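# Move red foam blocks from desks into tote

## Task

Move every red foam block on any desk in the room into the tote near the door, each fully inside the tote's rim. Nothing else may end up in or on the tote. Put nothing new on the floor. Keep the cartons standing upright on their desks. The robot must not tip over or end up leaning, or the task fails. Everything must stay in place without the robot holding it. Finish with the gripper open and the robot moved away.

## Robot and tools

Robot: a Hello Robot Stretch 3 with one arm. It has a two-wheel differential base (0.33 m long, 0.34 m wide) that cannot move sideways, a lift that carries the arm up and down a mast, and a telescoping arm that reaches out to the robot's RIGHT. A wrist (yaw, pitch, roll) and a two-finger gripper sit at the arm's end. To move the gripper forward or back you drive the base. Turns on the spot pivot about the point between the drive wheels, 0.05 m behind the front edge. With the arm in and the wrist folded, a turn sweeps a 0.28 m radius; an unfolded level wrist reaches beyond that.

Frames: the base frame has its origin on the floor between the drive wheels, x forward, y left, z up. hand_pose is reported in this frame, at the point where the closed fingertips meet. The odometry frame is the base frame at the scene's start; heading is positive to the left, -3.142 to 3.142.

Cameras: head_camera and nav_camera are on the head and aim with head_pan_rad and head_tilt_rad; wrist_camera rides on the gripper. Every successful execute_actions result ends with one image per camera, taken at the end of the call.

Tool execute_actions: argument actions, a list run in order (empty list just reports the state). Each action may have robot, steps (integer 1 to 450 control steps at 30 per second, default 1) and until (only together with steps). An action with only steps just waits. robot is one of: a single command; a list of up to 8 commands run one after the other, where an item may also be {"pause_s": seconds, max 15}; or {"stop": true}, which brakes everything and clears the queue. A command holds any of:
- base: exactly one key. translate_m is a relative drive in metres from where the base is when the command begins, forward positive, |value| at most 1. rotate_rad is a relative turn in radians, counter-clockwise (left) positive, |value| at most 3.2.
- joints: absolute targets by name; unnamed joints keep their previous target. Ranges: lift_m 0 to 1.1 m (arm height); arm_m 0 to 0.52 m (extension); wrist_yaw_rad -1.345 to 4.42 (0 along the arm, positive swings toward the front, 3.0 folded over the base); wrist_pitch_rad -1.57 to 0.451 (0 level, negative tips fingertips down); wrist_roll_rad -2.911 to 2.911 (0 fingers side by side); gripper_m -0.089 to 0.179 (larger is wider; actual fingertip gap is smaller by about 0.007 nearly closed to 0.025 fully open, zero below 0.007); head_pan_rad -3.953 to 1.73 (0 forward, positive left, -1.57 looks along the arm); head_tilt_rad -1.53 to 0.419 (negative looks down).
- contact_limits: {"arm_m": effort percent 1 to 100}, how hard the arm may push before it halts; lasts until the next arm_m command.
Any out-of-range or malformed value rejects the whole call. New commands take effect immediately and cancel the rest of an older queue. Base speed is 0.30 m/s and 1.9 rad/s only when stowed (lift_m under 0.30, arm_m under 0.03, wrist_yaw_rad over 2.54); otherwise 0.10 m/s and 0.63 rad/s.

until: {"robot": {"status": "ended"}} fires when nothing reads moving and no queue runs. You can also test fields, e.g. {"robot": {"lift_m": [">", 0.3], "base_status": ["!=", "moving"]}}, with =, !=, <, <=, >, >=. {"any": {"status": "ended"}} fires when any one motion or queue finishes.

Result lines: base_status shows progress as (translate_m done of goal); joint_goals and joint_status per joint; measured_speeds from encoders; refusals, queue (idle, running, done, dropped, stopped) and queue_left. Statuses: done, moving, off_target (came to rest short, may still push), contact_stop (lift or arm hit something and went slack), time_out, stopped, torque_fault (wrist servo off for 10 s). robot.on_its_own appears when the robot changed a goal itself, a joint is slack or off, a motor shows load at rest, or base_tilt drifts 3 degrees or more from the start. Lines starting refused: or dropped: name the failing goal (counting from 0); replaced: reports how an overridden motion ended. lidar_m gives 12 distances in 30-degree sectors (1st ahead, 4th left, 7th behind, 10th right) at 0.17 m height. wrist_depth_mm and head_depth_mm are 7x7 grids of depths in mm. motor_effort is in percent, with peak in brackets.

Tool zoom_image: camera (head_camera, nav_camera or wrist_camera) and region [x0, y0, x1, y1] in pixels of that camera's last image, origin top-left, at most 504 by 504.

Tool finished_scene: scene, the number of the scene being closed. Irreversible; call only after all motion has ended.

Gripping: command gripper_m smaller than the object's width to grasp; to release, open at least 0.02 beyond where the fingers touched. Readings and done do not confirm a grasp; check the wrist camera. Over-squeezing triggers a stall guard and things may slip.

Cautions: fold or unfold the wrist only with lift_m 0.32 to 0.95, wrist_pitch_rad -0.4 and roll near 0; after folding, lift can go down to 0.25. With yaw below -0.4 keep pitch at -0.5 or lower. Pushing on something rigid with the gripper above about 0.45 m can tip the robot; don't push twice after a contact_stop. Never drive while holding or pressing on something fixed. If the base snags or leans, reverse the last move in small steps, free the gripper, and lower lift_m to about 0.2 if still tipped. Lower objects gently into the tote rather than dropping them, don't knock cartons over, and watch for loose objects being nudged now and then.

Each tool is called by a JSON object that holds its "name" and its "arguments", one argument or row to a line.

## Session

{"name": "execute_actions", "arguments": {
  "actions": []
}}

Scene clock: 0.00 s.
robot.base_odometry: x=+0.000 y=+0.000 heading=+0.000 (m, m, rad; robot's odometry frame)
robot.turned_by_wheels: +0.000 (rad since the last result)
robot.turned_by_imu: +0.000 (rad since the last result)
robot.base_tilt: forward=-0.2 right=+0.8 (deg)
robot.lidar_m: 1.51 2.09 1.95 2.02 2.25 1.88 1.56 1.79 1.99 1.97 2.30 1.60
robot.head_depth_mm: 1703 1718 1737 1729 1123 1751 1791 / 1749 1760 1773 1781 1145 1785 1814 / 1788 1803 1803 1810 1174 1836 1878 / 1838 1861 1854 1853 1201 1895 1888 / 1867 1901 1890 1925 1229 1924 1929 / 1919 1937 1946 1942 1943 1998 1997 / 1959 1993 1990 2007 2020 2041 2030
robot.base_status: not_commanded
robot.joint_positions: lift_m=+0.493 arm_m=+0.001 wrist_yaw_rad=+3.053 wrist_pitch_rad=-0.301 wrist_roll_rad=+0.013 gripper_m=+0.037 head_pan_rad=+0.014 head_tilt_rad=-0.021
robot.joint_goals: lift_m=+0.493 arm_m=+0.001 wrist_yaw_rad=+3.053 wrist_pitch_rad=-0.301 wrist_roll_rad=+0.013 gripper_m=+0.037 head_pan_rad=+0.014 head_tilt_rad=-0.021
robot.joint_status: lift_m=not_commanded arm_m=not_commanded wrist_yaw_rad=not_commanded wrist_pitch_rad=not_commanded wrist_roll_rad=not_commanded gripper_m=not_commanded head_pan_rad=not_commanded head_tilt_rad=not_commanded
robot.measured_speeds: translate_m=+0.000 rotate_rad=+0.000 lift_m=+0.000 arm_m=+0.000 wrist_yaw_rad=+0.000 wrist_pitch_rad=+0.000 wrist_roll_rad=+0.000 head_pan_rad=+0.000 head_tilt_rad=+0.000
robot: refusals=0 queue=idle queue_left=0
robot.motor_effort: left_wheel=+0 right_wheel=+0 lift_m=+32 arm_m=-1 wrist_yaw_rad=+0 wrist_pitch_rad=+6 wrist_roll_rad=+0 gripper_m=+0 head_pan_rad=+0 head_tilt_rad=+1 (%)
robot.hand_pose: x=-0.0003 y=+0.0905 z=+0.5332 quat_wxyz=(+0.138, +0.707, +0.074, +0.689) (m; robot's base frame)
robot.wrist_depth_mm: - - - - - - - / - - - - - - - / - - - - - - - / - - - - - - - / - - - - - - - / 857 859 - 826 848 832 854 / 721 712 686 710 690 709 704
pictures: head_camera (sideways: a quarter turn clockwise sets it upright), nav_camera (sideways: a quarter turn counterclockwise sets it upright), wrist_camera
camera_calibration (this result's frames):
head_camera: T_world_to_cam=[[-0.067793, -0.00791844, -0.997668, 1.31909], [-0.0610543, 0.998127, -0.00377335, 0.00977759], [0.99583, 0.0606561, -0.0681495, 0.0400592], [0, 0, 0, 1]] pos_world=[0.0501303, -0.00174394, 1.31879]
nav_camera: T_world_to_cam=[[0.0586071, -0.0481137, 0.997121, -1.25496], [0.0627624, -0.996684, -0.0517815, 0.115242], [0.996306, 0.0656164, -0.055393, 0.0157653], [0, 0, 0, 1]] pos_world=[0.0506094, 0.0534453, 1.25818]
wrist_camera: T_world_to_cam=[[0.990242, -0.137394, -0.0233102, 0.0250138], [-0.086705, -0.476476, -0.874902, 0.542621], [0.1091, 0.868386, -0.483739, 0.341916], [0, 0, 0, 1]] pos_world=[-0.0150247, -0.0349328, 0.640721]
Images, in order (width x height): head_camera 896x504, nav_camera 672x504, wrist_camera 644x364.

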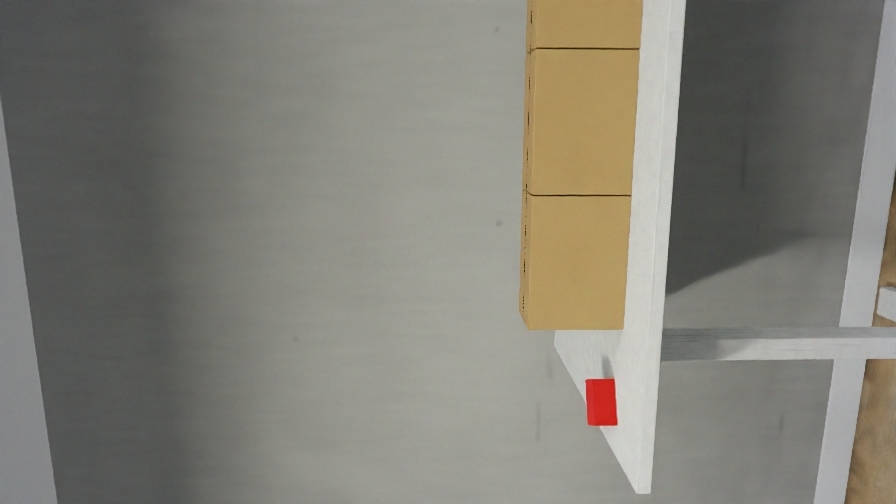

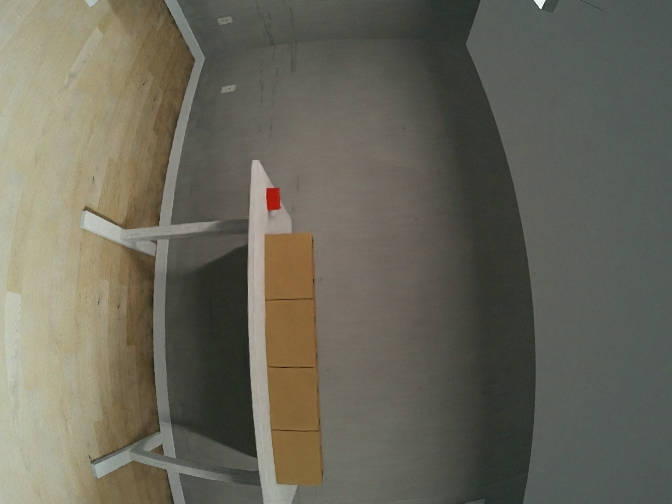

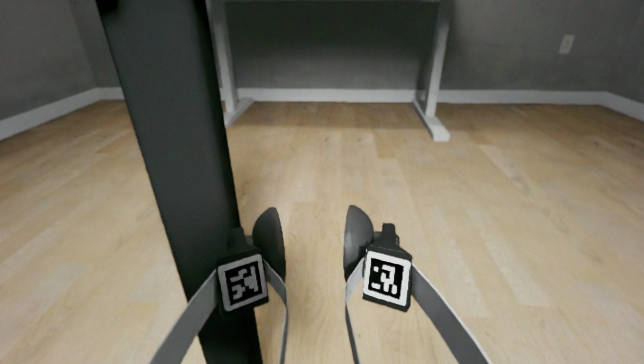

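{"name": "execute_actions", "arguments": {
  "actions": [
    {"robot":{"joints":{"head_pan_rad":1.5,"head_tilt_rad":-0.5,"lift_m":0.28}},"steps":100,"until":{"robot":{"status":"ended"}}}
  ]
}}

{"name": "execute_actions", "arguments": {
  "actions": [
    {"robot":{"joints":{"head_pan_rad":-1.5}},"steps":100,"until":{"robot":{"status":"ended"}}}
  ]
}}

{"name": "execute_actions", "arguments": {
  "actions": [
    {"robot":{"joints":{"head_pan_rad":-3.1}},"steps":100,"until":{"robot":{"status":"ended"}}}
  ]
}}

Scene clock: 8.53 s.
robot.base_odometry: x=+0.000 y=+0.000 heading=+0.000 (m, m, rad; robot's odometry frame)
robot.turned_by_wheels: +0.000 (rad since the last result)
robot.turned_by_imu: +0.001 (rad since the last result)
robot.base_tilt: forward=-0.2 right=+0.9 (deg)
robot.lidar_m: 1.52 2.09 1.95 2.03 2.25 1.88 1.57 1.79 2.00 1.98 2.29 1.60
robot.head_depth_mm: 1917 2079 1637 2402 1940 1561 1281 / 1928 2125 1626 2467 1932 1552 1296 / 1966 2129 1646 2439 1950 1567 1300 / 1993 2171 1664 2503 1957 1558 1303 / 1996 2195 1693 2542 1953 1573 1303 / 2033 2210 2107 2419 1956 1573 1297 / 2074 2245 2410 2622 1966 1591 1327
robot.base_status: not_commanded
robot.joint_positions: lift_m=+0.280 arm_m=+0.001 wrist_yaw_rad=+3.053 wrist_pitch_rad=-0.301 wrist_roll_rad=+0.013 gripper_m=+0.037 head_pan_rad=+1.493 head_tilt_rad=-0.494
robot.joint_goals: lift_m=+0.280 arm_m=+0.001 wrist_yaw_rad=+3.053 wrist_pitch_rad=-0.301 wrist_roll_rad=+0.013 gripper_m=+0.037 head_pan_rad=+1.500 head_tilt_rad=-0.500
robot.joint_status: lift_m=done arm_m=not_commanded wrist_yaw_rad=not_commanded wrist_pitch_rad=not_commanded wrist_roll_rad=not_commanded gripper_m=not_commanded head_pan_rad=done head_tilt_rad=done
robot.measured_speeds: translate_m=+0.000 rotate_rad=+0.000 lift_m=+0.000 arm_m=+0.000 wrist_yaw_rad=+0.000 wrist_pitch_rad=+0.000 wrist_roll_rad=+0.000 head_pan_rad=+0.000 head_tilt_rad=+0.000
robot: refusals=0 queue=done queue_left=0
robot.motor_effort: left_wheel=-1(1) right_wheel=+1(0) lift_m=+22(33) arm_m=-1(2) wrist_yaw_rad=-1(0) wrist_pitch_rad=+6(6) wrist_roll_rad=+0(0) gripper_m=+1(0) head_pan_rad=+4(58) head_tilt_rad=-3(20) (%)
robot.hand_pose: x=-0.0003 y=+0.0905 z=+0.3201 quat_wxyz=(+0.138, +0.707, +0.074, +0.689) (m; robot's base frame)
robot.wrist_depth_mm: - - - - - - - / - - - - - - - / - - - - - - - / 887 905 919 888 892 924 897 / 699 680 - 694 700 684 662 / 552 556 - 552 569 555 546 / 466 483 - - 467 463 461
pictures: head_camera (sideways: a quarter turn clockwise sets it upright), nav_camera (sideways: a quarter turn counterclockwise sets it upright), wrist_camera
camera_calibration (this result's frames):
head_camera: T_world_to_cam=[[-0.0331397, -0.513539, -0.857426, 1.13572], [-0.999246, 0.0343835, 0.0180278, -0.0128776], [0.0202233, 0.857377, -0.514292, 0.626656], [0, 0, 0, 1]] pos_world=[0.0120966, 0.0464012, 1.29631]
nav_camera: T_world_to_cam=[[0.0881559, 0.500083, 0.861479, -1.07796], [0.995982, -0.0579487, -0.0682808, 0.130992], [0.0157755, 0.864036, -0.503182, 0.604543], [0, 0, 0, 1]] pos_world=[-0.0449742, 0.0243148, 1.24178]
wrist_camera: T_world_to_cam=[[0.990242, -0.137399, -0.0233002, 0.0200434], [-0.0867207, -0.476652, -0.874804, 0.356183], [0.109091, 0.868288, -0.483916, 0.23893], [0, 0, 0, 1]] pos_world=[-0.0150245, -0.0349311, 0.42768]
Images, in order (width x height): head_camera 896x504, nav_camera 672x504, wrist_camera 644x364.

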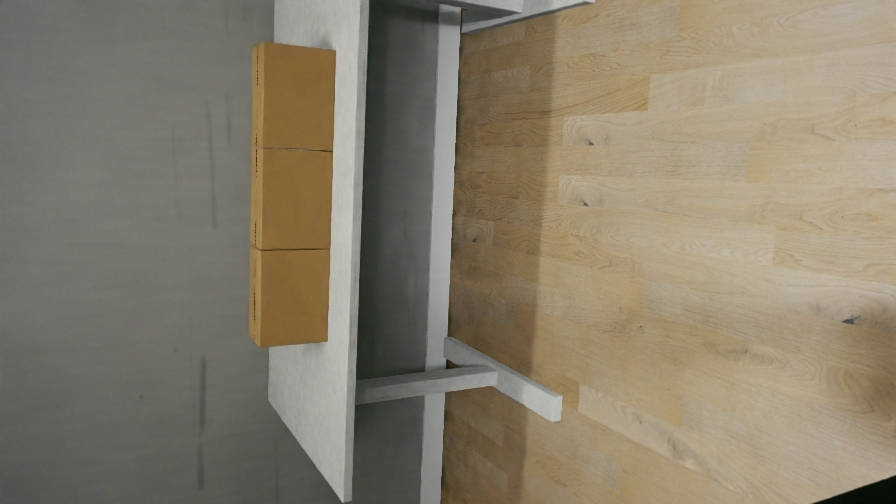

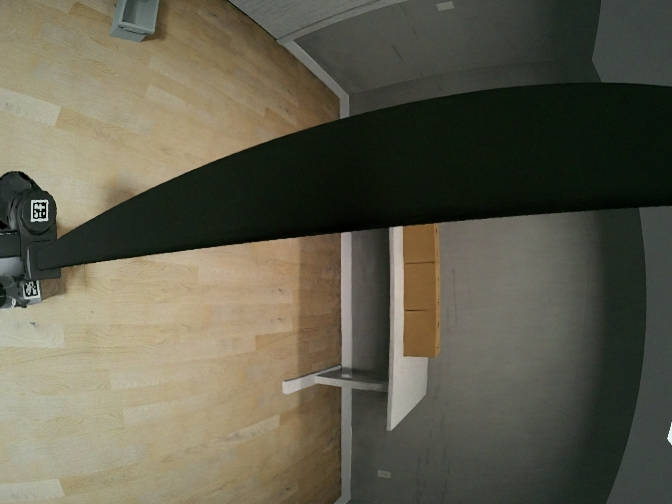

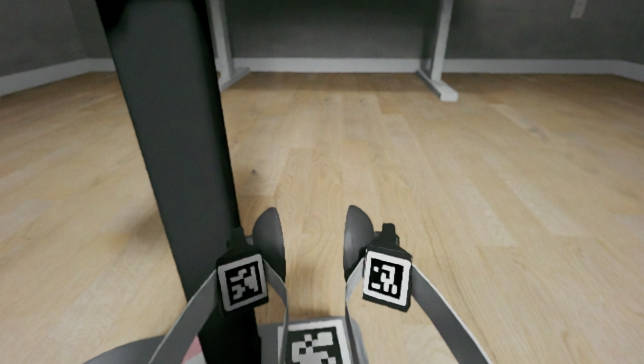

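Scene clock: 10.50 s.
robot.base_odometry: x=+0.000 y=+0.000 heading=+0.000 (m, m, rad; robot's odometry frame)
robot.turned_by_wheels: +0.000 (rad since the last result)
robot.turned_by_imu: +0.000 (rad since the last result)
robot.base_tilt: forward=-0.1 right=+0.9 (deg)
robot.lidar_m: 1.51 2.09 1.95 2.03 2.25 1.88 1.57 1.79 2.00 1.97 2.30 1.59
robot.head_depth_mm: 1957 2095 1654 2354 1921 1551 1295 / 2008 2137 1722 2483 1945 1574 1289 / 2060 2231 2103 2573 1957 1546 1297 / 2122 2307 2116 2488 1969 1563 1298 / 2180 2356 2568 2683 1965 1587 1304 / 2203 2413 2701 2644 1968 1570 1305 / 2308 2480 2793 2674 1993 1575 1302
robot.base_status: not_commanded
robot.joint_positions: lift_m=+0.280 arm_m=+0.001 wrist_yaw_rad=+3.053 wrist_pitch_rad=-0.301 wrist_roll_rad=+0.013 gripper_m=+0.037 head_pan_rad=-1.493 head_tilt_rad=-0.494
robot.joint_goals: lift_m=+0.280 arm_m=+0.001 wrist_yaw_rad=+3.053 wrist_pitch_rad=-0.301 wrist_roll_rad=+0.013 gripper_m=+0.037 head_pan_rad=-1.500 head_tilt_rad=-0.500
robot.joint_status: lift_m=done arm_m=not_commanded wrist_yaw_rad=not_commanded wrist_pitch_rad=not_commanded wrist_roll_rad=not_commanded gripper_m=not_commanded head_pan_rad=done head_tilt_rad=done
robot.measured_speeds: translate_m=+0.000 rotate_rad=+0.000 lift_m=+0.000 arm_m=+0.000 wrist_yaw_rad=+0.000 wrist_pitch_rad=+0.000 wrist_roll_rad=+0.000 head_pan_rad=+0.000 head_tilt_rad=+0.000
robot: refusals=0 queue=done queue_left=0
robot.motor_effort: left_wheel=-1(0) right_wheel=+1(0) lift_m=+22(22) arm_m=-2(1) wrist_yaw_rad=+0(0) wrist_pitch_rad=+6(6) wrist_roll_rad=+0(0) gripper_m=+1(1) head_pan_rad=-4(59) head_tilt_rad=-2(2) (%)
robot.hand_pose: x=-0.0003 y=+0.0905 z=+0.3201 quat_wxyz=(+0.138, +0.707, +0.074, +0.689) (m; robot's base frame)
robot.wrist_depth_mm: - - - - - - - / - - - - - - - / - - - - - - - / 884 921 883 888 892 889 884 / 683 687 - 692 680 677 683 / 557 553 - 552 565 552 542 / 468 487 - - 469 462 465
pictures: head_camera (sideways: a quarter turn clockwise sets it upright), nav_camera (sideways: a quarter turn counterclockwise sets it upright), wrist_camera
camera_calibration (this result's frames):
head_camera: T_world_to_cam=[[-0.0470693, 0.512649, -0.857307, 1.13565], [0.992453, 0.121288, 0.0180378, -0.0250401], [0.113228, -0.849989, -0.514489, 0.626345], [0, 0, 0, 1]] pos_world=[0.00738573, -0.0467681, 1.2963]
nav_camera: T_world_to_cam=[[-0.00936945, -0.507905, 0.861362, -1.07722], [-0.992891, -0.09749, -0.0682854, 0.143131], [0.118657, -0.855879, -0.503381, 0.604174], [0, 0, 0, 1]] pos_world=[0.0603308, -0.0160701, 1.24178]
wrist_camera: T_world_to_cam=[[0.990242, -0.137399, -0.0233001, 0.0200434], [-0.0867207, -0.476652, -0.874804, 0.356183], [0.109091, 0.868288, -0.483916, 0.23893], [0, 0, 0, 1]] pos_world=[-0.0150245, -0.0349311, 0.42768]
Images, in order (width x height): head_camera 896x504, nav_camera 672x504, wrist_camera 644x364.

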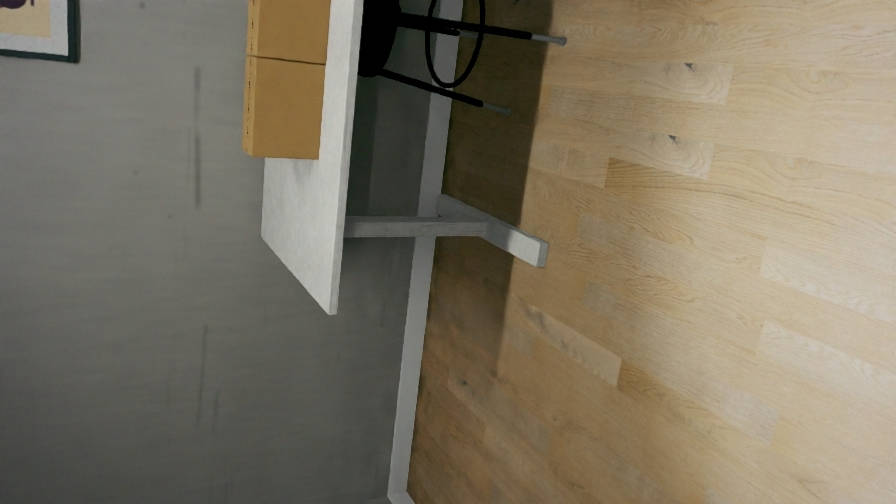

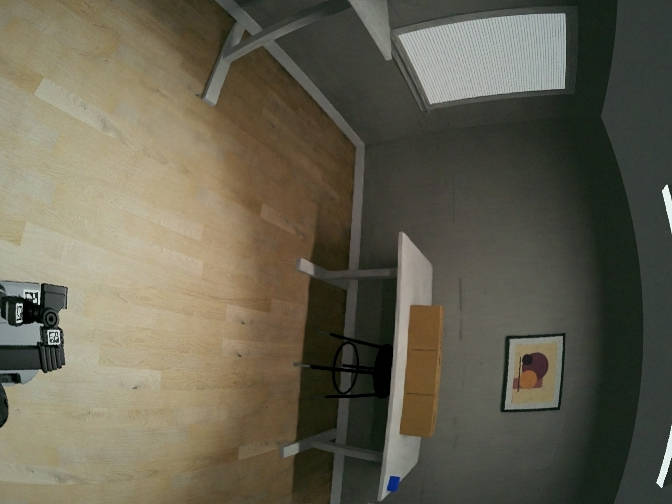

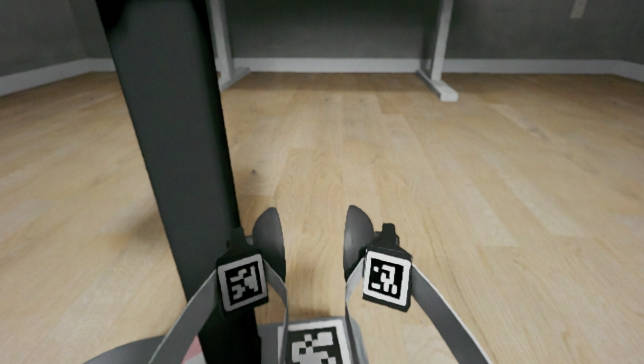

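Scene clock: 11.83 s.
robot.base_odometry: x=+0.000 y=+0.000 heading=+0.000 (m, m, rad; robot's odometry frame)
robot.turned_by_wheels: +0.000 (rad since the last result)
robot.turned_by_imu: +0.000 (rad since the last result)
robot.base_tilt: forward=-0.1 right=+0.9 (deg)
robot.lidar_m: 1.52 2.10 1.95 2.03 2.26 1.88 1.57 1.79 1.99 1.97 2.30 1.60
robot.head_depth_mm: 1518 1643 1789 1959 1917 1512 1296 / 1511 1632 1812 1990 1869 1561 1309 / 1551 1644 1841 2017 1899 1561 1296 / 1592 1710 1872 2100 1955 1567 1295 / 1618 1759 1934 2134 1945 1565 1307 / 1656 1742 1901 2090 1963 1571 1310 / 1699 1910 2133 2307 1979 1590 1301
robot.base_status: not_commanded
robot.joint_positions: lift_m=+0.280 arm_m=+0.001 wrist_yaw_rad=+3.053 wrist_pitch_rad=-0.301 wrist_roll_rad=+0.013 gripper_m=+0.037 head_pan_rad=-3.093 head_tilt_rad=-0.494
robot.joint_goals: lift_m=+0.280 arm_m=+0.001 wrist_yaw_rad=+3.053 wrist_pitch_rad=-0.301 wrist_roll_rad=+0.013 gripper_m=+0.037 head_pan_rad=-3.100 head_tilt_rad=-0.500
robot.joint_status: lift_m=done arm_m=not_commanded wrist_yaw_rad=not_commanded wrist_pitch_rad=not_commanded wrist_roll_rad=not_commanded gripper_m=not_commanded head_pan_rad=done head_tilt_rad=done
robot.measured_speeds: translate_m=+0.000 rotate_rad=+0.000 lift_m=+0.000 arm_m=+0.000 wrist_yaw_rad=+0.000 wrist_pitch_rad=+0.000 wrist_roll_rad=+0.000 head_pan_rad=+0.000 head_tilt_rad=+0.000
robot: refusals=0 queue=done queue_left=0
robot.motor_effort: left_wheel=+0(0) right_wheel=+0(0) lift_m=+22(22) arm_m=-2(1) wrist_yaw_rad=+0(0) wrist_pitch_rad=+6(6) wrist_roll_rad=+0(0) gripper_m=+0(1) head_pan_rad=-5(58) head_tilt_rad=-2(2) (%)
robot.hand_pose: x=-0.0003 y=+0.0905 z=+0.3201 quat_wxyz=(+0.138, +0.707, +0.074, +0.689) (m; robot's base frame)
robot.wrist_depth_mm: - - - - - - - / - - - - - - - / - - - - - - - / 930 877 899 883 899 904 893 / 696 680 - 689 685 692 682 / 562 549 - 547 559 554 551 / 461 487 - - 462 459 468
pictures: head_camera (sideways: a quarter turn clockwise sets it upright), nav_camera (sideways: a quarter turn counterclockwise sets it upright), wrist_camera
camera_calibration (this result's frames):
head_camera: T_world_to_cam=[[0.513834, 0.0320815, -0.85729, 1.13221], [0.0922561, -0.995572, 0.0180393, -0.0195508], [-0.852915, -0.0883594, -0.514518, 0.632277], [0, 0, 0, 1]] pos_world=[-0.0406855, 0.000080455, 1.2963]
nav_camera: T_world_to_cam=[[-0.507444, 0.0241947, 0.861345, -1.07416], [-0.068454, 0.995315, -0.0682861, 0.137492], [-0.858961, -0.0936139, -0.50341, 0.610176], [0, 0, 0, 1]] pos_world=[-0.0115447, -0.0537383, 1.24178]
wrist_camera: T_world_to_cam=[[0.990242, -0.137399, -0.0233001, 0.0200434], [-0.0867205, -0.476652, -0.874804, 0.356183], [0.109091, 0.868288, -0.483916, 0.23893], [0, 0, 0, 1]] pos_world=[-0.0150245, -0.0349311, 0.42768]
Images, in order (width x height): head_camera 896x504, nav_camera 672x504, wrist_camera 644x364.

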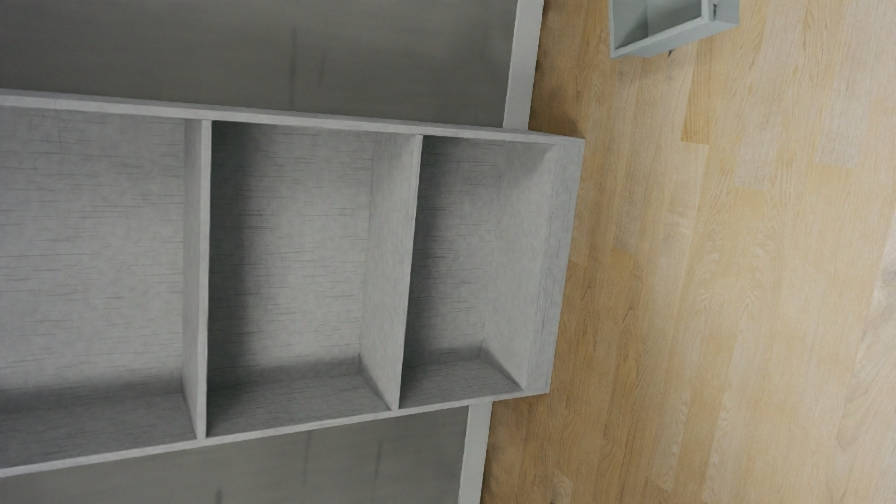

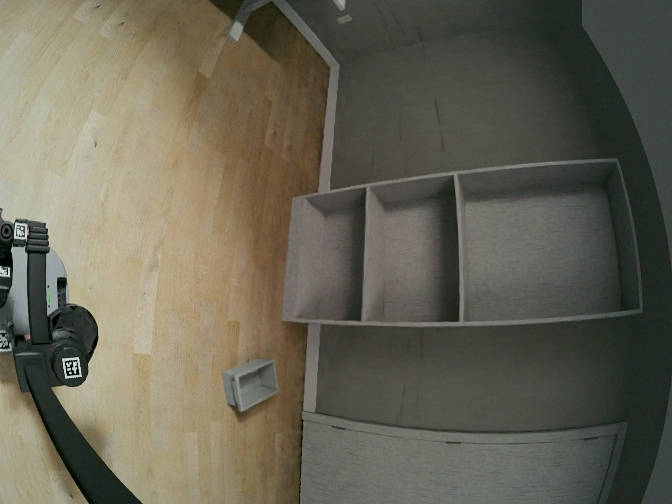

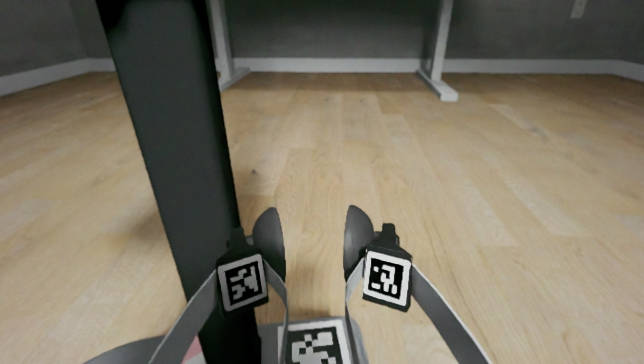

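{"name": "execute_actions", "arguments": {
  "actions": [
    {"robot":[{"base":{"rotate_rad":0.436},"joints":{"head_pan_rad":-1.57,"head_tilt_rad":-0.6}},{"base":{"translate_m":0.95}},{"base":{"rotate_rad":1.06}}],"steps":450,"until":{"robot":{"status":"ended"}}}
  ]
}}

Scene clock: 36.93 s.
robot.base_odometry: x=+0.861 y=+0.401 heading=+1.496 (m, m, rad; robot's odometry frame)
robot.turned_by_wheels: +1.496 (rad since the last result)
robot.turned_by_imu: +1.505 (rad since the last result)
robot.base_tilt: forward=+0.0 right=+0.9 (deg)
robot.lidar_m: 1.34 1.93 2.66 2.43 2.78 2.87 2.52 1.39 1.13 0.65 1.19 1.77
robot.head_depth_mm: 904 994 814 551 468 1329 1221 / 912 1012 818 598 469 1337 1218 / 920 1023 828 543 471 1051 1181 / 937 1033 833 540 472 1369 1237 / 941 1041 1167 1247 474 1377 1234 / 952 1062 1185 1352 1531 1421 1225 / 965 1066 1194 1377 1592 1464 1228
robot.base_status: done (rotate_rad +1.0599 of +1.0600)
robot.joint_positions: lift_m=+0.280 arm_m=+0.001 wrist_yaw_rad=+3.053 wrist_pitch_rad=-0.301 wrist_roll_rad=+0.013 gripper_m=+0.037 head_pan_rad=-1.577 head_tilt_rad=-0.594
robot.joint_goals: lift_m=+0.280 arm_m=+0.001 wrist_yaw_rad=+3.053 wrist_pitch_rad=-0.301 wrist_roll_rad=+0.013 gripper_m=+0.037 head_pan_rad=-1.570 head_tilt_rad=-0.600
robot.joint_status: lift_m=done arm_m=not_commanded wrist_yaw_rad=not_commanded wrist_pitch_rad=not_commanded wrist_roll_rad=not_commanded gripper_m=not_commanded head_pan_rad=done head_tilt_rad=done
robot.measured_speeds: translate_m=+0.000 rotate_rad=+0.000 lift_m=+0.000 arm_m=+0.000 wrist_yaw_rad=+0.000 wrist_pitch_rad=+0.000 wrist_roll_rad=+0.000 head_pan_rad=+0.000 head_tilt_rad=+0.000
robot: refusals=0 queue=done queue_left=0
robot.motor_effort: left_wheel=-4(13) right_wheel=+3(10) lift_m=+23(22) arm_m=-2(2) wrist_yaw_rad=+0(1) wrist_pitch_rad=+6(6) wrist_roll_rad=+0(0) gripper_m=+0(0) head_pan_rad=+5(59) head_tilt_rad=-3(9) (%)
robot.hand_pose: x=-0.0003 y=+0.0905 z=+0.3201 quat_wxyz=(+0.138, +0.707, +0.074, +0.689) (m; robot's base frame)
robot.wrist_depth_mm: - - - - - - - / - - - - - - - / - - - - - - - / 909 891 903 896 906 884 863 / 685 698 - 673 685 675 680 / 556 548 - 553 564 551 552 / 472 489 - - 462 471 462
pictures: head_camera (sideways: a quarter turn clockwise sets it upright), nav_camera (sideways: a quarter turn counterclockwise sets it upright), wrist_camera
camera_calibration (this result's frames):
head_camera: T_world_to_cam=[[-0.00337403, 0.597488, -0.801871, 1.06311], [0.99912, 0.0355423, 0.0222792, -0.0306], [0.0418119, -0.80109, -0.597082, 0.734236], [0, 0, 0, 1]] pos_world=[0.00346019, -0.0459174, 1.29156]
nav_camera: T_world_to_cam=[[-0.05247, -0.588472, 0.806813, -1.00583], [-0.997529, -0.0069131, -0.0699151, 0.145272], [0.0467207, -0.808488, -0.586655, 0.712956], [0, 0, 0, 1]] pos_world=[0.058827, -0.0144814, 1.23993]
wrist_camera: T_world_to_cam=[[0.990242, -0.1374, -0.0232969, 0.0200399], [-0.0867255, -0.476708, -0.874773, 0.356144], [0.109088, 0.868257, -0.483972, 0.238953], [0, 0, 0, 1]] pos_world=[-0.0150245, -0.034942, 0.427659]
Images, in order (width x height): head_camera 896x504, nav_camera 672x504, wrist_camera 644x364.

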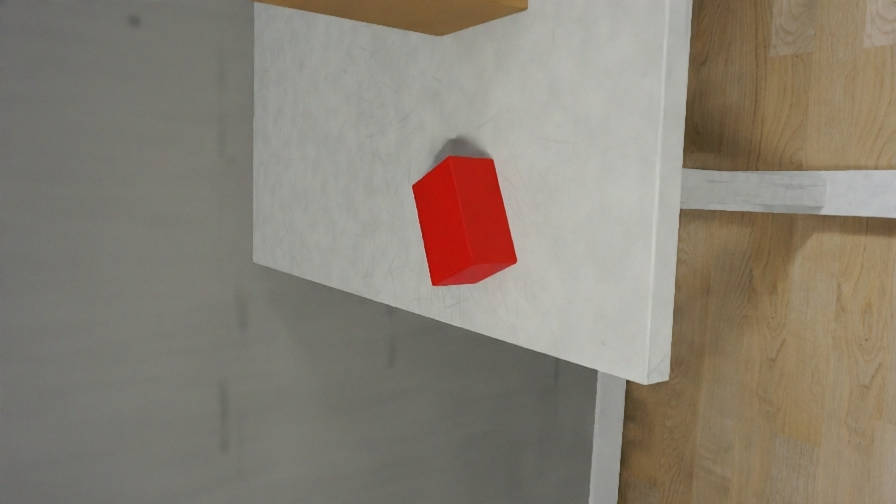

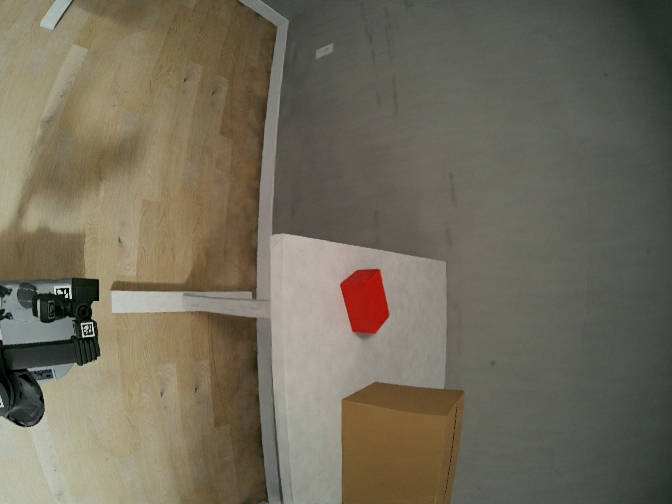

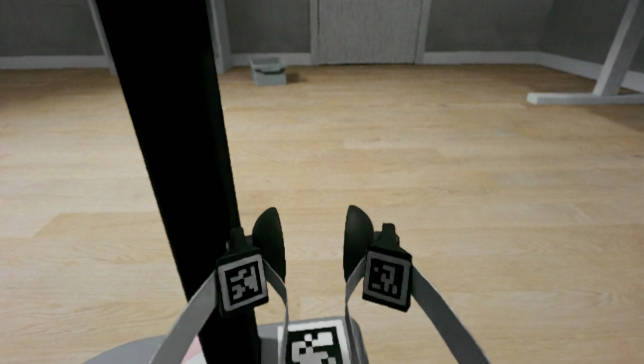

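{"name": "execute_actions", "arguments": {
  "actions": [
    {"robot":[{"joints":{"lift_m":0.9}},{"joints":{"lift_m":1.1,"wrist_yaw_rad":0.0,"wrist_pitch_rad":-0.4,"gripper_m":0.179}},{"joints":{"wrist_pitch_rad":-1.55,"wrist_roll_rad":0.0,"arm_m":0.05}},{"joints":{"arm_m":0.36}}],"steps":450,"until":{"robot":{"status":"ended"}}}
  ]
}}

Scene clock: 62.90 s.
robot.base_odometry: x=+0.861 y=+0.401 heading=+1.496 (m, m, rad; robot's odometry frame)
robot.turned_by_wheels: +0.000 (rad since the last result)
robot.turned_by_imu: +0.003 (rad since the last result)
robot.base_tilt: forward=-0.1 right=+1.0 (deg)
robot.lidar_m: 1.34 1.93 2.66 2.41 2.79 2.87 2.52 1.39 1.13 0.65 1.19 1.75
robot.head_depth_mm: 916 996 818 551 467 1337 1221 / - 1016 818 573 469 1333 1230 / - - 746 543 470 1042 1175 / 930 1022 787 539 474 1374 1228 / 949 1039 1161 1252 474 1386 1240 / 957 1055 1184 1332 1522 1422 1238 / 964 1070 1203 1360 1594 1467 1237
robot.base_status: done (rotate_rad +1.0599 of +1.0600)
robot.joint_positions: lift_m=+1.100 arm_m=+0.360 wrist_yaw_rad=+0.000 wrist_pitch_rad=-1.545 wrist_roll_rad=+0.006 gripper_m=+0.179 head_pan_rad=-1.577 head_tilt_rad=-0.594
robot.joint_goals: lift_m=+1.100 arm_m=+0.360 wrist_yaw_rad=+0.000 wrist_pitch_rad=-1.550 wrist_roll_rad=+0.000 gripper_m=+0.179 head_pan_rad=-1.570 head_tilt_rad=-0.600
robot.joint_status: lift_m=done arm_m=done wrist_yaw_rad=done wrist_pitch_rad=done wrist_roll_rad=done gripper_m=done head_pan_rad=done head_tilt_rad=done
robot.measured_speeds: translate_m=+0.000 rotate_rad=+0.000 lift_m=+0.000 arm_m=+0.000 wrist_yaw_rad=+0.000 wrist_pitch_rad=+0.000 wrist_roll_rad=+0.000 head_pan_rad=+0.000 head_tilt_rad=+0.000
robot: refusals=0 queue=done queue_left=0
robot.motor_effort: left_wheel=-4(4) right_wheel=+3(3) lift_m=+41(43) arm_m=+4(4) wrist_yaw_rad=+0(2) wrist_pitch_rad=-1(7) wrist_roll_rad=-2(1) gripper_m=+1(85) head_pan_rad=+4(4) head_tilt_rad=-2(2) (%)
robot.hand_pose: x=-0.0216 y=-0.4869 z=+0.9815 quat_wxyz=(+0.505, +0.492, -0.508, -0.496) (m; robot's base frame)
robot.wrist_depth_mm: - 170 170 173 175 177 180 / - 174 176 177 180 182 184 / - 180 181 183 186 188 170 / - 186 184 143 191 193 169 / - 190 144 146 197 199 168 / - 195 149 151 205 206 155 / - 203 203 208 210 215 217
pictures: head_camera (sideways: a quarter turn clockwise sets it upright), nav_camera (sideways: a quarter turn counterclockwise sets it upright), wrist_camera
camera_calibration (this result's frames):
head_camera: T_world_to_cam=[[-0.0033741, 0.597488, -0.801871, 1.06311], [0.99912, 0.0355425, 0.0222792, -0.0306], [0.041812, -0.80109, -0.597082, 0.734236], [0, 0, 0, 1]] pos_world=[0.0034602, -0.0459174, 1.29156]
nav_camera: T_world_to_cam=[[-0.0524699, -0.588472, 0.806813, -1.00583], [-0.997529, -0.00691322, -0.0699151, 0.145272], [0.0467208, -0.808488, -0.586655, 0.712956], [0, 0, 0, 1]] pos_world=[0.058827, -0.0144814, 1.23993]
wrist_camera: T_world_to_cam=[[-0.998685, 0.0321147, 0.0399614, -0.0453011], [0.0386902, 0.98354, 0.1765, 0.339533], [-0.0336354, 0.177814, -0.983489, 1.21376], [0, 0, 0, 1]] pos_world=[-0.0175527, -0.548314, 1.13561]
Images, in order (width x height): head_camera 896x504, nav_camera 672x504, wrist_camera 644x364.

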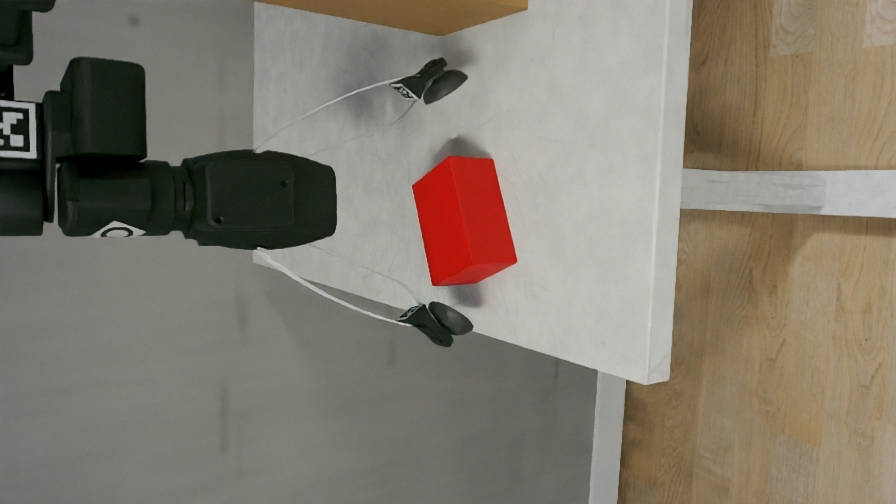

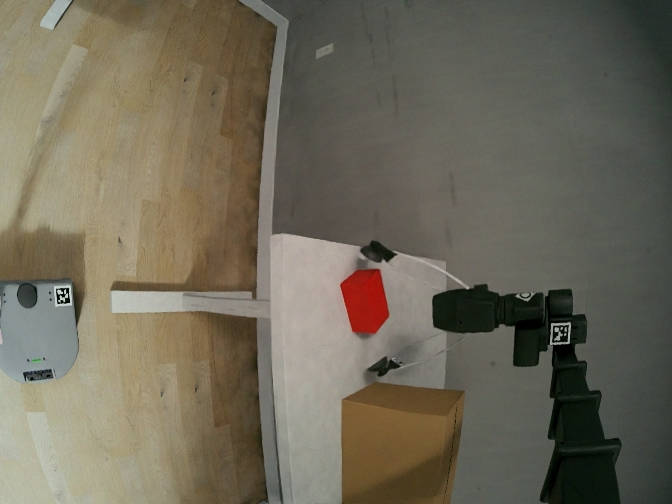

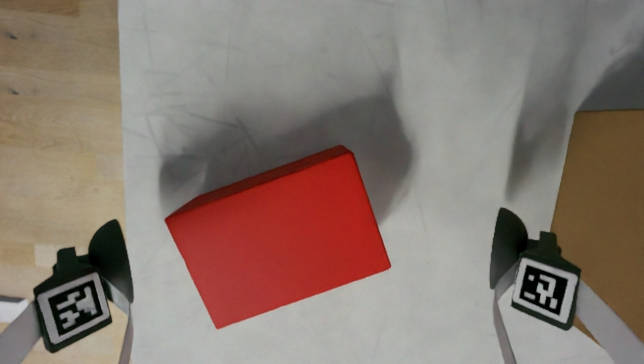

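{"name": "execute_actions", "arguments": {
  "actions": [
    {"robot":[{"base":{"translate_m":0.02},"joints":{"arm_m":0.37,"wrist_roll_rad":-0.35}},{"joints":{"lift_m":1.088}}],"steps":450,"until":{"robot":{"status":"ended"}}}
  ]
}}

Scene clock: 75.23 s.
robot.base_odometry: x=+0.863 y=+0.421 heading=+1.496 (m, m, rad; robot's odometry frame)
robot.turned_by_wheels: +0.000 (rad since the last result)
robot.turned_by_imu: +0.001 (rad since the last result)
robot.base_tilt: forward=-0.1 right=+0.8 (deg)
robot.lidar_m: 1.32 1.91 2.66 2.43 2.78 2.90 2.54 1.41 1.13 0.65 1.20 1.76
robot.head_depth_mm: 920 1002 817 581 466 1345 1224 / - 1023 823 574 469 1355 1227 / - - 744 533 471 1049 1178 / 932 1023 811 559 471 1380 1230 / 948 1043 1169 1293 490 1377 1226 / 957 1056 1183 1347 1571 1460 1233 / 967 1070 1197 1359 1592 1458 1238
robot.base_status: done (translate_m +0.0200 of +0.0200)
robot.joint_positions: lift_m=+1.088 arm_m=+0.370 wrist_yaw_rad=+0.000 wrist_pitch_rad=-1.545 wrist_roll_rad=-0.343 gripper_m=+0.179 head_pan_rad=-1.577 head_tilt_rad=-0.594
robot.joint_goals: lift_m=+1.088 arm_m=+0.370 wrist_yaw_rad=+0.000 wrist_pitch_rad=-1.550 wrist_roll_rad=-0.350 gripper_m=+0.179 head_pan_rad=-1.570 head_tilt_rad=-0.600
robot.joint_status: lift_m=done arm_m=done wrist_yaw_rad=done wrist_pitch_rad=done wrist_roll_rad=done gripper_m=done head_pan_rad=done head_tilt_rad=done
robot.measured_speeds: translate_m=+0.000 rotate_rad=+0.000 lift_m=+0.000 arm_m=+0.000 wrist_yaw_rad=+0.000 wrist_pitch_rad=+0.000 wrist_roll_rad=+0.000 head_pan_rad=+0.000 head_tilt_rad=+0.000
robot: refusals=0 queue=done queue_left=0
robot.motor_effort: left_wheel=-4(6) right_wheel=+3(9) lift_m=+22(41) arm_m=+3(4) wrist_yaw_rad=+0(0) wrist_pitch_rad=-1(1) wrist_roll_rad=-2(6) gripper_m=+0(1) head_pan_rad=+5(4) head_tilt_rad=-2(3) (%)
robot.hand_pose: x=-0.0216 y=-0.4970 z=+0.9703 quat_wxyz=(+0.585, +0.571, -0.412, -0.403) (m; robot's base frame)
robot.wrist_depth_mm: - - 161 162 164 167 169 / - - 165 167 170 171 173 / - - 169 171 173 178 180 / - - 173 176 179 181 184 / - 179 134 135 138 186 190 / - 183 139 139 142 193 180 / - 189 190 145 198 202 185
pictures: head_camera (sideways: a quarter turn clockwise sets it upright), nav_camera (sideways: a quarter turn counterclockwise sets it upright), wrist_camera
camera_calibration (this result's frames):
head_camera: T_world_to_cam=[[-0.00337417, 0.597488, -0.801871, 1.06311], [0.99912, 0.0355426, 0.0222792, -0.0306], [0.0418121, -0.80109, -0.597082, 0.734236], [0, 0, 0, 1]] pos_world=[0.0034602, -0.0459174, 1.29156]
nav_camera: T_world_to_cam=[[-0.0524698, -0.588472, 0.806813, -1.00583], [-0.997529, -0.00691333, -0.0699151, 0.145272], [0.0467209, -0.808488, -0.586655, 0.712956], [0, 0, 0, 1]] pos_world=[0.058827, -0.0144814, 1.23993]
wrist_camera: T_world_to_cam=[[-0.948985, -0.311589, 0.0483702, -0.222398], [-0.298779, 0.93759, 0.17792, 0.319895], [-0.100789, 0.154392, -0.982855, 1.19084], [0, 0, 0, 1]] pos_world=[0.00454986, -0.553083, 1.12427]
Images, in order (width x height): head_camera 896x504, nav_camera 672x504, wrist_camera 644x364.

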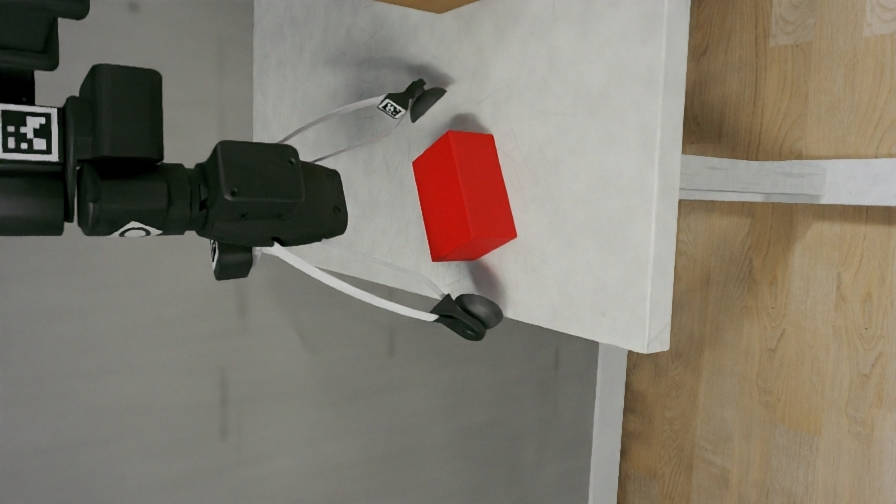

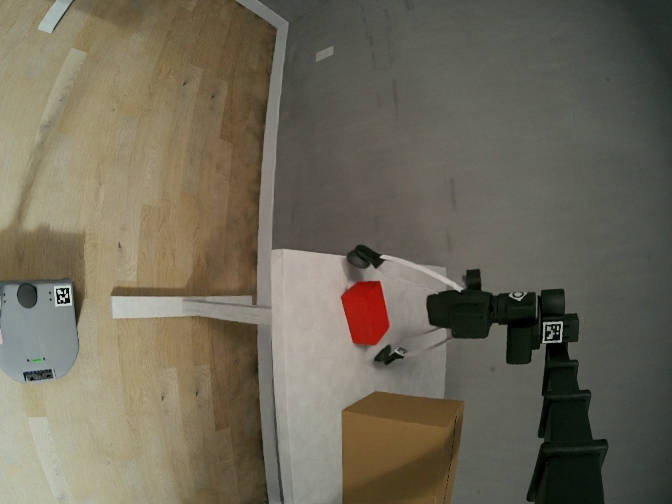

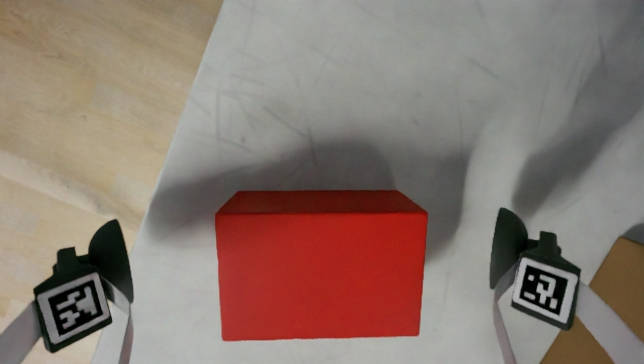

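{"name": "execute_actions", "arguments": {
  "actions": [
    {"robot":[{"joints":{"gripper_m":0.06}},{"pause_s":0.4},{"joints":{"lift_m":1.1}},{"joints":{"arm_m":0.0},"base":{"translate_m":0.55}},{"base":{"rotate_rad":-1.57}},{"base":{"translate_m":0.7},"joints":{"head_pan_rad":-1.5,"head_tilt_rad":-0.35}}],"steps":450,"until":{"robot":{"status":"ended"}}},
    {"steps":450,"until":{"robot":{"status":"ended"}}}
  ]
}}

{"name": "execute_actions", "arguments": {
  "actions": [
    {"robot":{"joints":{"head_pan_rad":1.5,"head_tilt_rad":-0.4}},"steps":450,"until":{"robot":{"status":"ended"}}}
  ]
}}

Scene clock: 106.47 s.
robot.base_odometry: x=+1.602 y=+0.918 heading=-0.074 (m, m, rad; robot's odometry frame)
robot.turned_by_wheels: -1.570 (rad since the last result)
robot.turned_by_imu: -1.566 (rad since the last result)
robot.base_tilt: forward=+0.0 right=+0.8 (deg)
robot.lidar_m: 0.48 0.52 0.77 1.16 1.09 1.11 3.23 3.22 3.27 0.62 0.62 0.49
robot.head_depth_mm: 2971 3098 - - - - - / 2991 3171 - - - - - / 2990 3186 1882 963 649 562 - / 2029 2137 1844 970 652 1841 - / 1395 1435 1443 975 654 1560 1438 / 1057 1090 1120 981 657 1205 1246 / 853 875 894 884 661 953 973
robot.base_status: done (translate_m +0.7000 of +0.7000)
robot.joint_positions: lift_m=+1.100 arm_m=+0.002 wrist_yaw_rad=+0.000 wrist_pitch_rad=-1.546 wrist_roll_rad=-0.345 gripper_m=+0.061 head_pan_rad=-1.507 head_tilt_rad=-0.360
robot.joint_goals: lift_m=+1.100 arm_m=+0.000 wrist_yaw_rad=+0.000 wrist_pitch_rad=-1.550 wrist_roll_rad=-0.350 gripper_m=+0.060 head_pan_rad=-1.500 head_tilt_rad=-0.350
robot.joint_status: lift_m=done arm_m=done wrist_yaw_rad=done wrist_pitch_rad=done wrist_roll_rad=done gripper_m=done head_pan_rad=done head_tilt_rad=done
robot.measured_speeds: translate_m=+0.000 rotate_rad=+0.000 lift_m=+0.000 arm_m=+0.000 wrist_yaw_rad=+0.000 wrist_pitch_rad=+0.000 wrist_roll_rad=+0.000 head_pan_rad=+0.000 head_tilt_rad=+0.000
robot: refusals=0 queue=done queue_left=0
robot.motor_effort: left_wheel=+3(9) right_wheel=-2(9) lift_m=+41(44) arm_m=-6(4) wrist_yaw_rad=+0(0) wrist_pitch_rad=-1(1) wrist_roll_rad=-2(3) gripper_m=-17(92) head_pan_rad=+5(16) head_tilt_rad=+3(15) (%)
robot.hand_pose: x=-0.0216 y=-0.1289 z=+0.9815 quat_wxyz=(+0.586, +0.571, -0.411, -0.402) (m; robot's base frame)
robot.wrist_depth_mm: 546 765 - - - - - / 590 881 - - - - - / 661 - - - - - - / 733 - - 151 - - - / 825 - 130 132 134 - - / 966 - 133 135 138 - - / - - - 140 - - -
pictures: head_camera (sideways: a quarter turn clockwise sets it upright), nav_camera (sideways: a quarter turn counterclockwise sets it upright), wrist_camera
camera_calibration (this result's frames):
head_camera: T_world_to_cam=[[-0.0320893, 0.394132, -0.918494, 1.21538], [0.993969, 0.108999, 0.012046, -0.0172512], [0.104862, -0.912567, -0.395252, 0.471243], [0, 0, 0, 1]] pos_world=[0.00673205, -0.0470966, 1.30278]
nav_camera: T_world_to_cam=[[-0.0243045, -0.388116, 0.92129, -1.1553], [-0.993622, -0.0921228, -0.0650216, 0.138898], [0.110108, -0.916995, -0.383401, 0.448104], [0, 0, 0, 1]] pos_world=[0.060593, -0.0246857, 1.2452]
wrist_camera: T_world_to_cam=[[-0.948292, -0.31369, 0.048385, -0.108528], [-0.300841, 0.93691, 0.17803, -0.0274262], [-0.101179, 0.154269, -0.982835, 1.14496], [0, 0, 0, 1]] pos_world=[0.00467799, -0.18498, 1.13544]
Images, in order (width x height): head_camera 896x504, nav_camera 672x504, wrist_camera 644x364.

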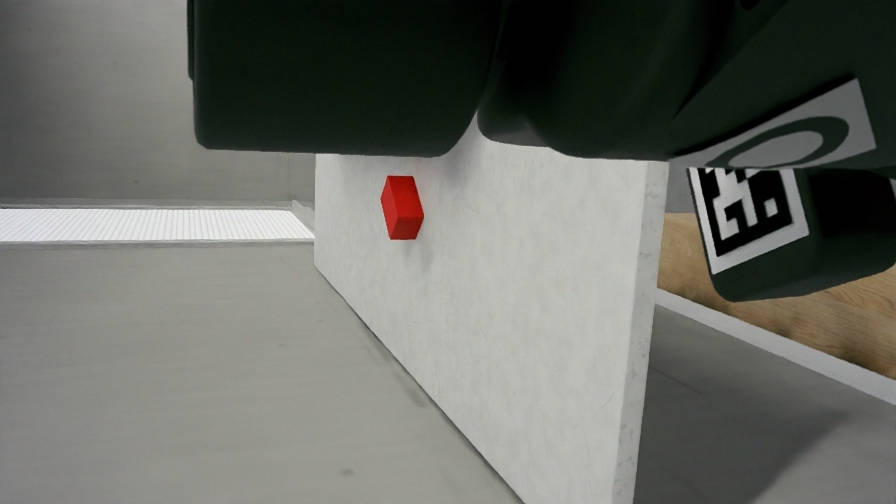

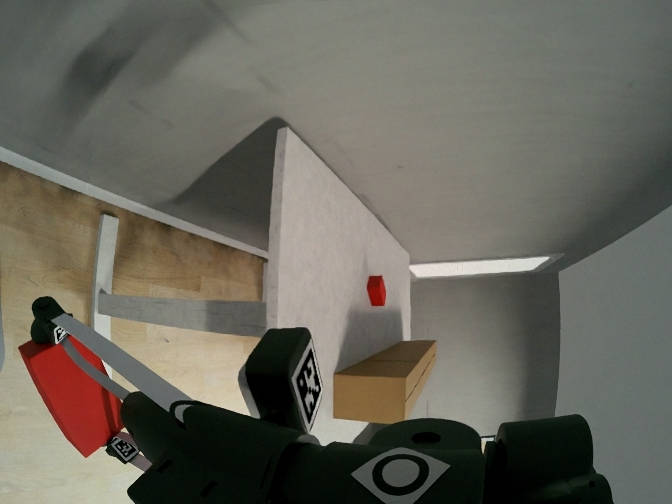

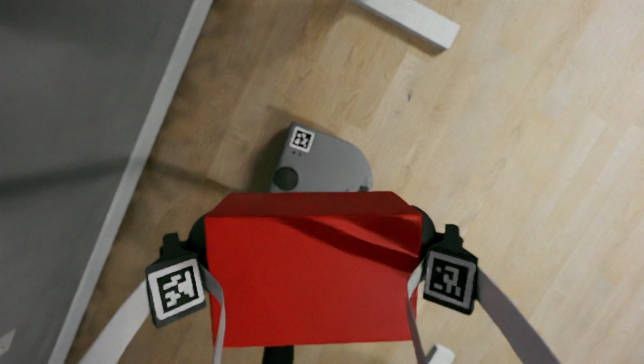

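Scene clock: 108.43 s.
robot.base_odometry: x=+1.602 y=+0.918 heading=-0.074 (m, m, rad; robot's odometry frame)
robot.turned_by_wheels: +0.000 (rad since the last result)
robot.turned_by_imu: +0.000 (rad since the last result)
robot.base_tilt: forward=-0.1 right=+0.9 (deg)
robot.lidar_m: 0.48 0.52 0.77 1.16 1.09 1.11 3.22 3.22 3.26 0.61 0.62 0.48
robot.head_depth_mm: 949 1020 1104 1189 1288 1409 1387 / 962 1027 1109 1189 1302 1422 1390 / 965 1034 1114 1204 1310 1438 1376 / 971 1045 1118 1212 1320 1442 1394 / 971 1041 1127 1221 1326 1457 1403 / 981 1059 1137 1224 1343 1475 1402 / 986 1062 1135 1240 1346 1489 1398
robot.base_status: done (translate_m +0.7000 of +0.7000)
robot.joint_positions: lift_m=+1.100 arm_m=+0.002 wrist_yaw_rad=+0.000 wrist_pitch_rad=-1.546 wrist_roll_rad=-0.345 gripper_m=+0.061 head_pan_rad=+1.493 head_tilt_rad=-0.395
robot.joint_goals: lift_m=+1.100 arm_m=+0.000 wrist_yaw_rad=+0.000 wrist_pitch_rad=-1.550 wrist_roll_rad=-0.350 gripper_m=+0.060 head_pan_rad=+1.500 head_tilt_rad=-0.400
robot.joint_status: lift_m=done arm_m=done wrist_yaw_rad=done wrist_pitch_rad=done wrist_roll_rad=done gripper_m=done head_pan_rad=done head_tilt_rad=done
robot.measured_speeds: translate_m=+0.000 rotate_rad=+0.000 lift_m=+0.000 arm_m=+0.000 wrist_yaw_rad=+0.000 wrist_pitch_rad=+0.000 wrist_roll_rad=+0.000 head_pan_rad=+0.000 head_tilt_rad=+0.000
robot: refusals=0 queue=done queue_left=0
robot.motor_effort: left_wheel=+2(2) right_wheel=-2(2) lift_m=+42(42) arm_m=-6(6) wrist_yaw_rad=-1(1) wrist_pitch_rad=+0(1) wrist_roll_rad=-2(2) gripper_m=-17(17) head_pan_rad=+4(58) head_tilt_rad=-2(6) (%)
robot.hand_pose: x=-0.0216 y=-0.1289 z=+0.9815 quat_wxyz=(+0.586, +0.571, -0.411, -0.402) (m; robot's base frame)
robot.wrist_depth_mm: 550 768 - - - - - / 592 878 - - - - - / 672 - - - - - - / 730 - - 150 - - - / 829 - 130 133 134 - - / 947 - 134 135 137 - - / - - - 140 - - -
pictures: head_camera (sideways: a quarter turn clockwise sets it upright), nav_camera (sideways: a quarter turn counterclockwise sets it upright), wrist_camera
camera_calibration (this result's frames):
head_camera: T_world_to_cam=[[-0.0263909, -0.426826, -0.903949, 1.19636], [-0.999366, 0.0328852, 0.0136489, -0.00717809], [0.0239008, 0.903736, -0.427423, 0.5136], [0, 0, 0, 1]] pos_world=[0.012124, 0.0467154, 1.30107]
nav_camera: T_world_to_cam=[[0.0813785, 0.413012, 0.907083, -1.13741], [0.996495, -0.0513991, -0.0659971, 0.128025], [0.0193657, 0.909274, -0.415747, 0.49075], [0, 0, 0, 1]] pos_world=[-0.0445193, 0.030117, 1.2442]
wrist_camera: T_world_to_cam=[[-0.948292, -0.31369, 0.048385, -0.108528], [-0.300841, 0.93691, 0.17803, -0.0274261], [-0.101179, 0.154268, -0.982835, 1.14496], [0, 0, 0, 1]] pos_world=[0.00467798, -0.18498, 1.13544]
Images, in order (width x height): head_camera 896x504, nav_camera 672x504, wrist_camera 644x364.

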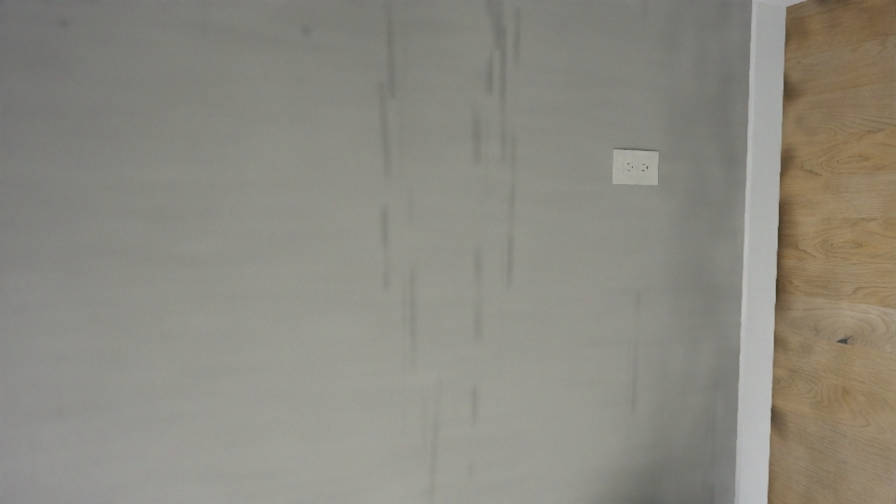

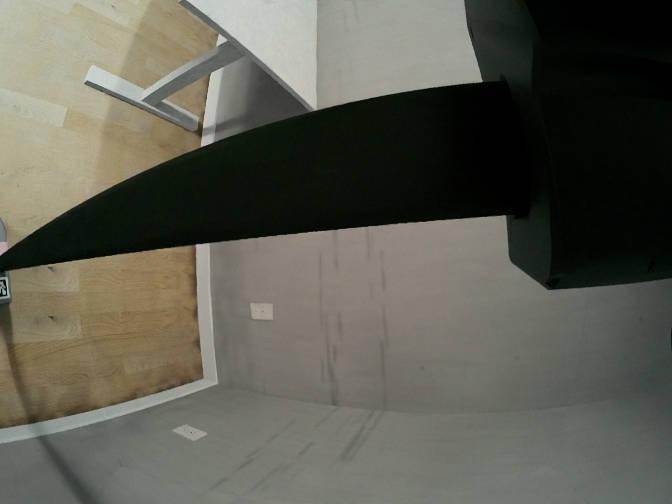

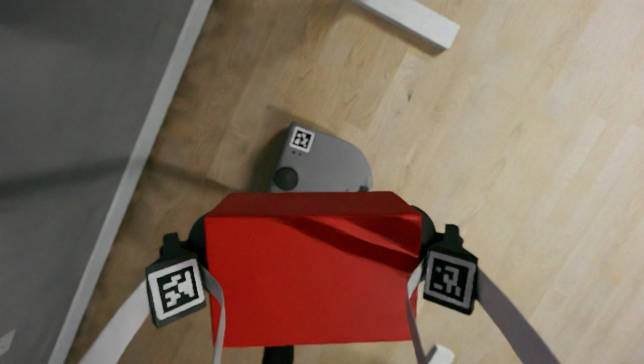

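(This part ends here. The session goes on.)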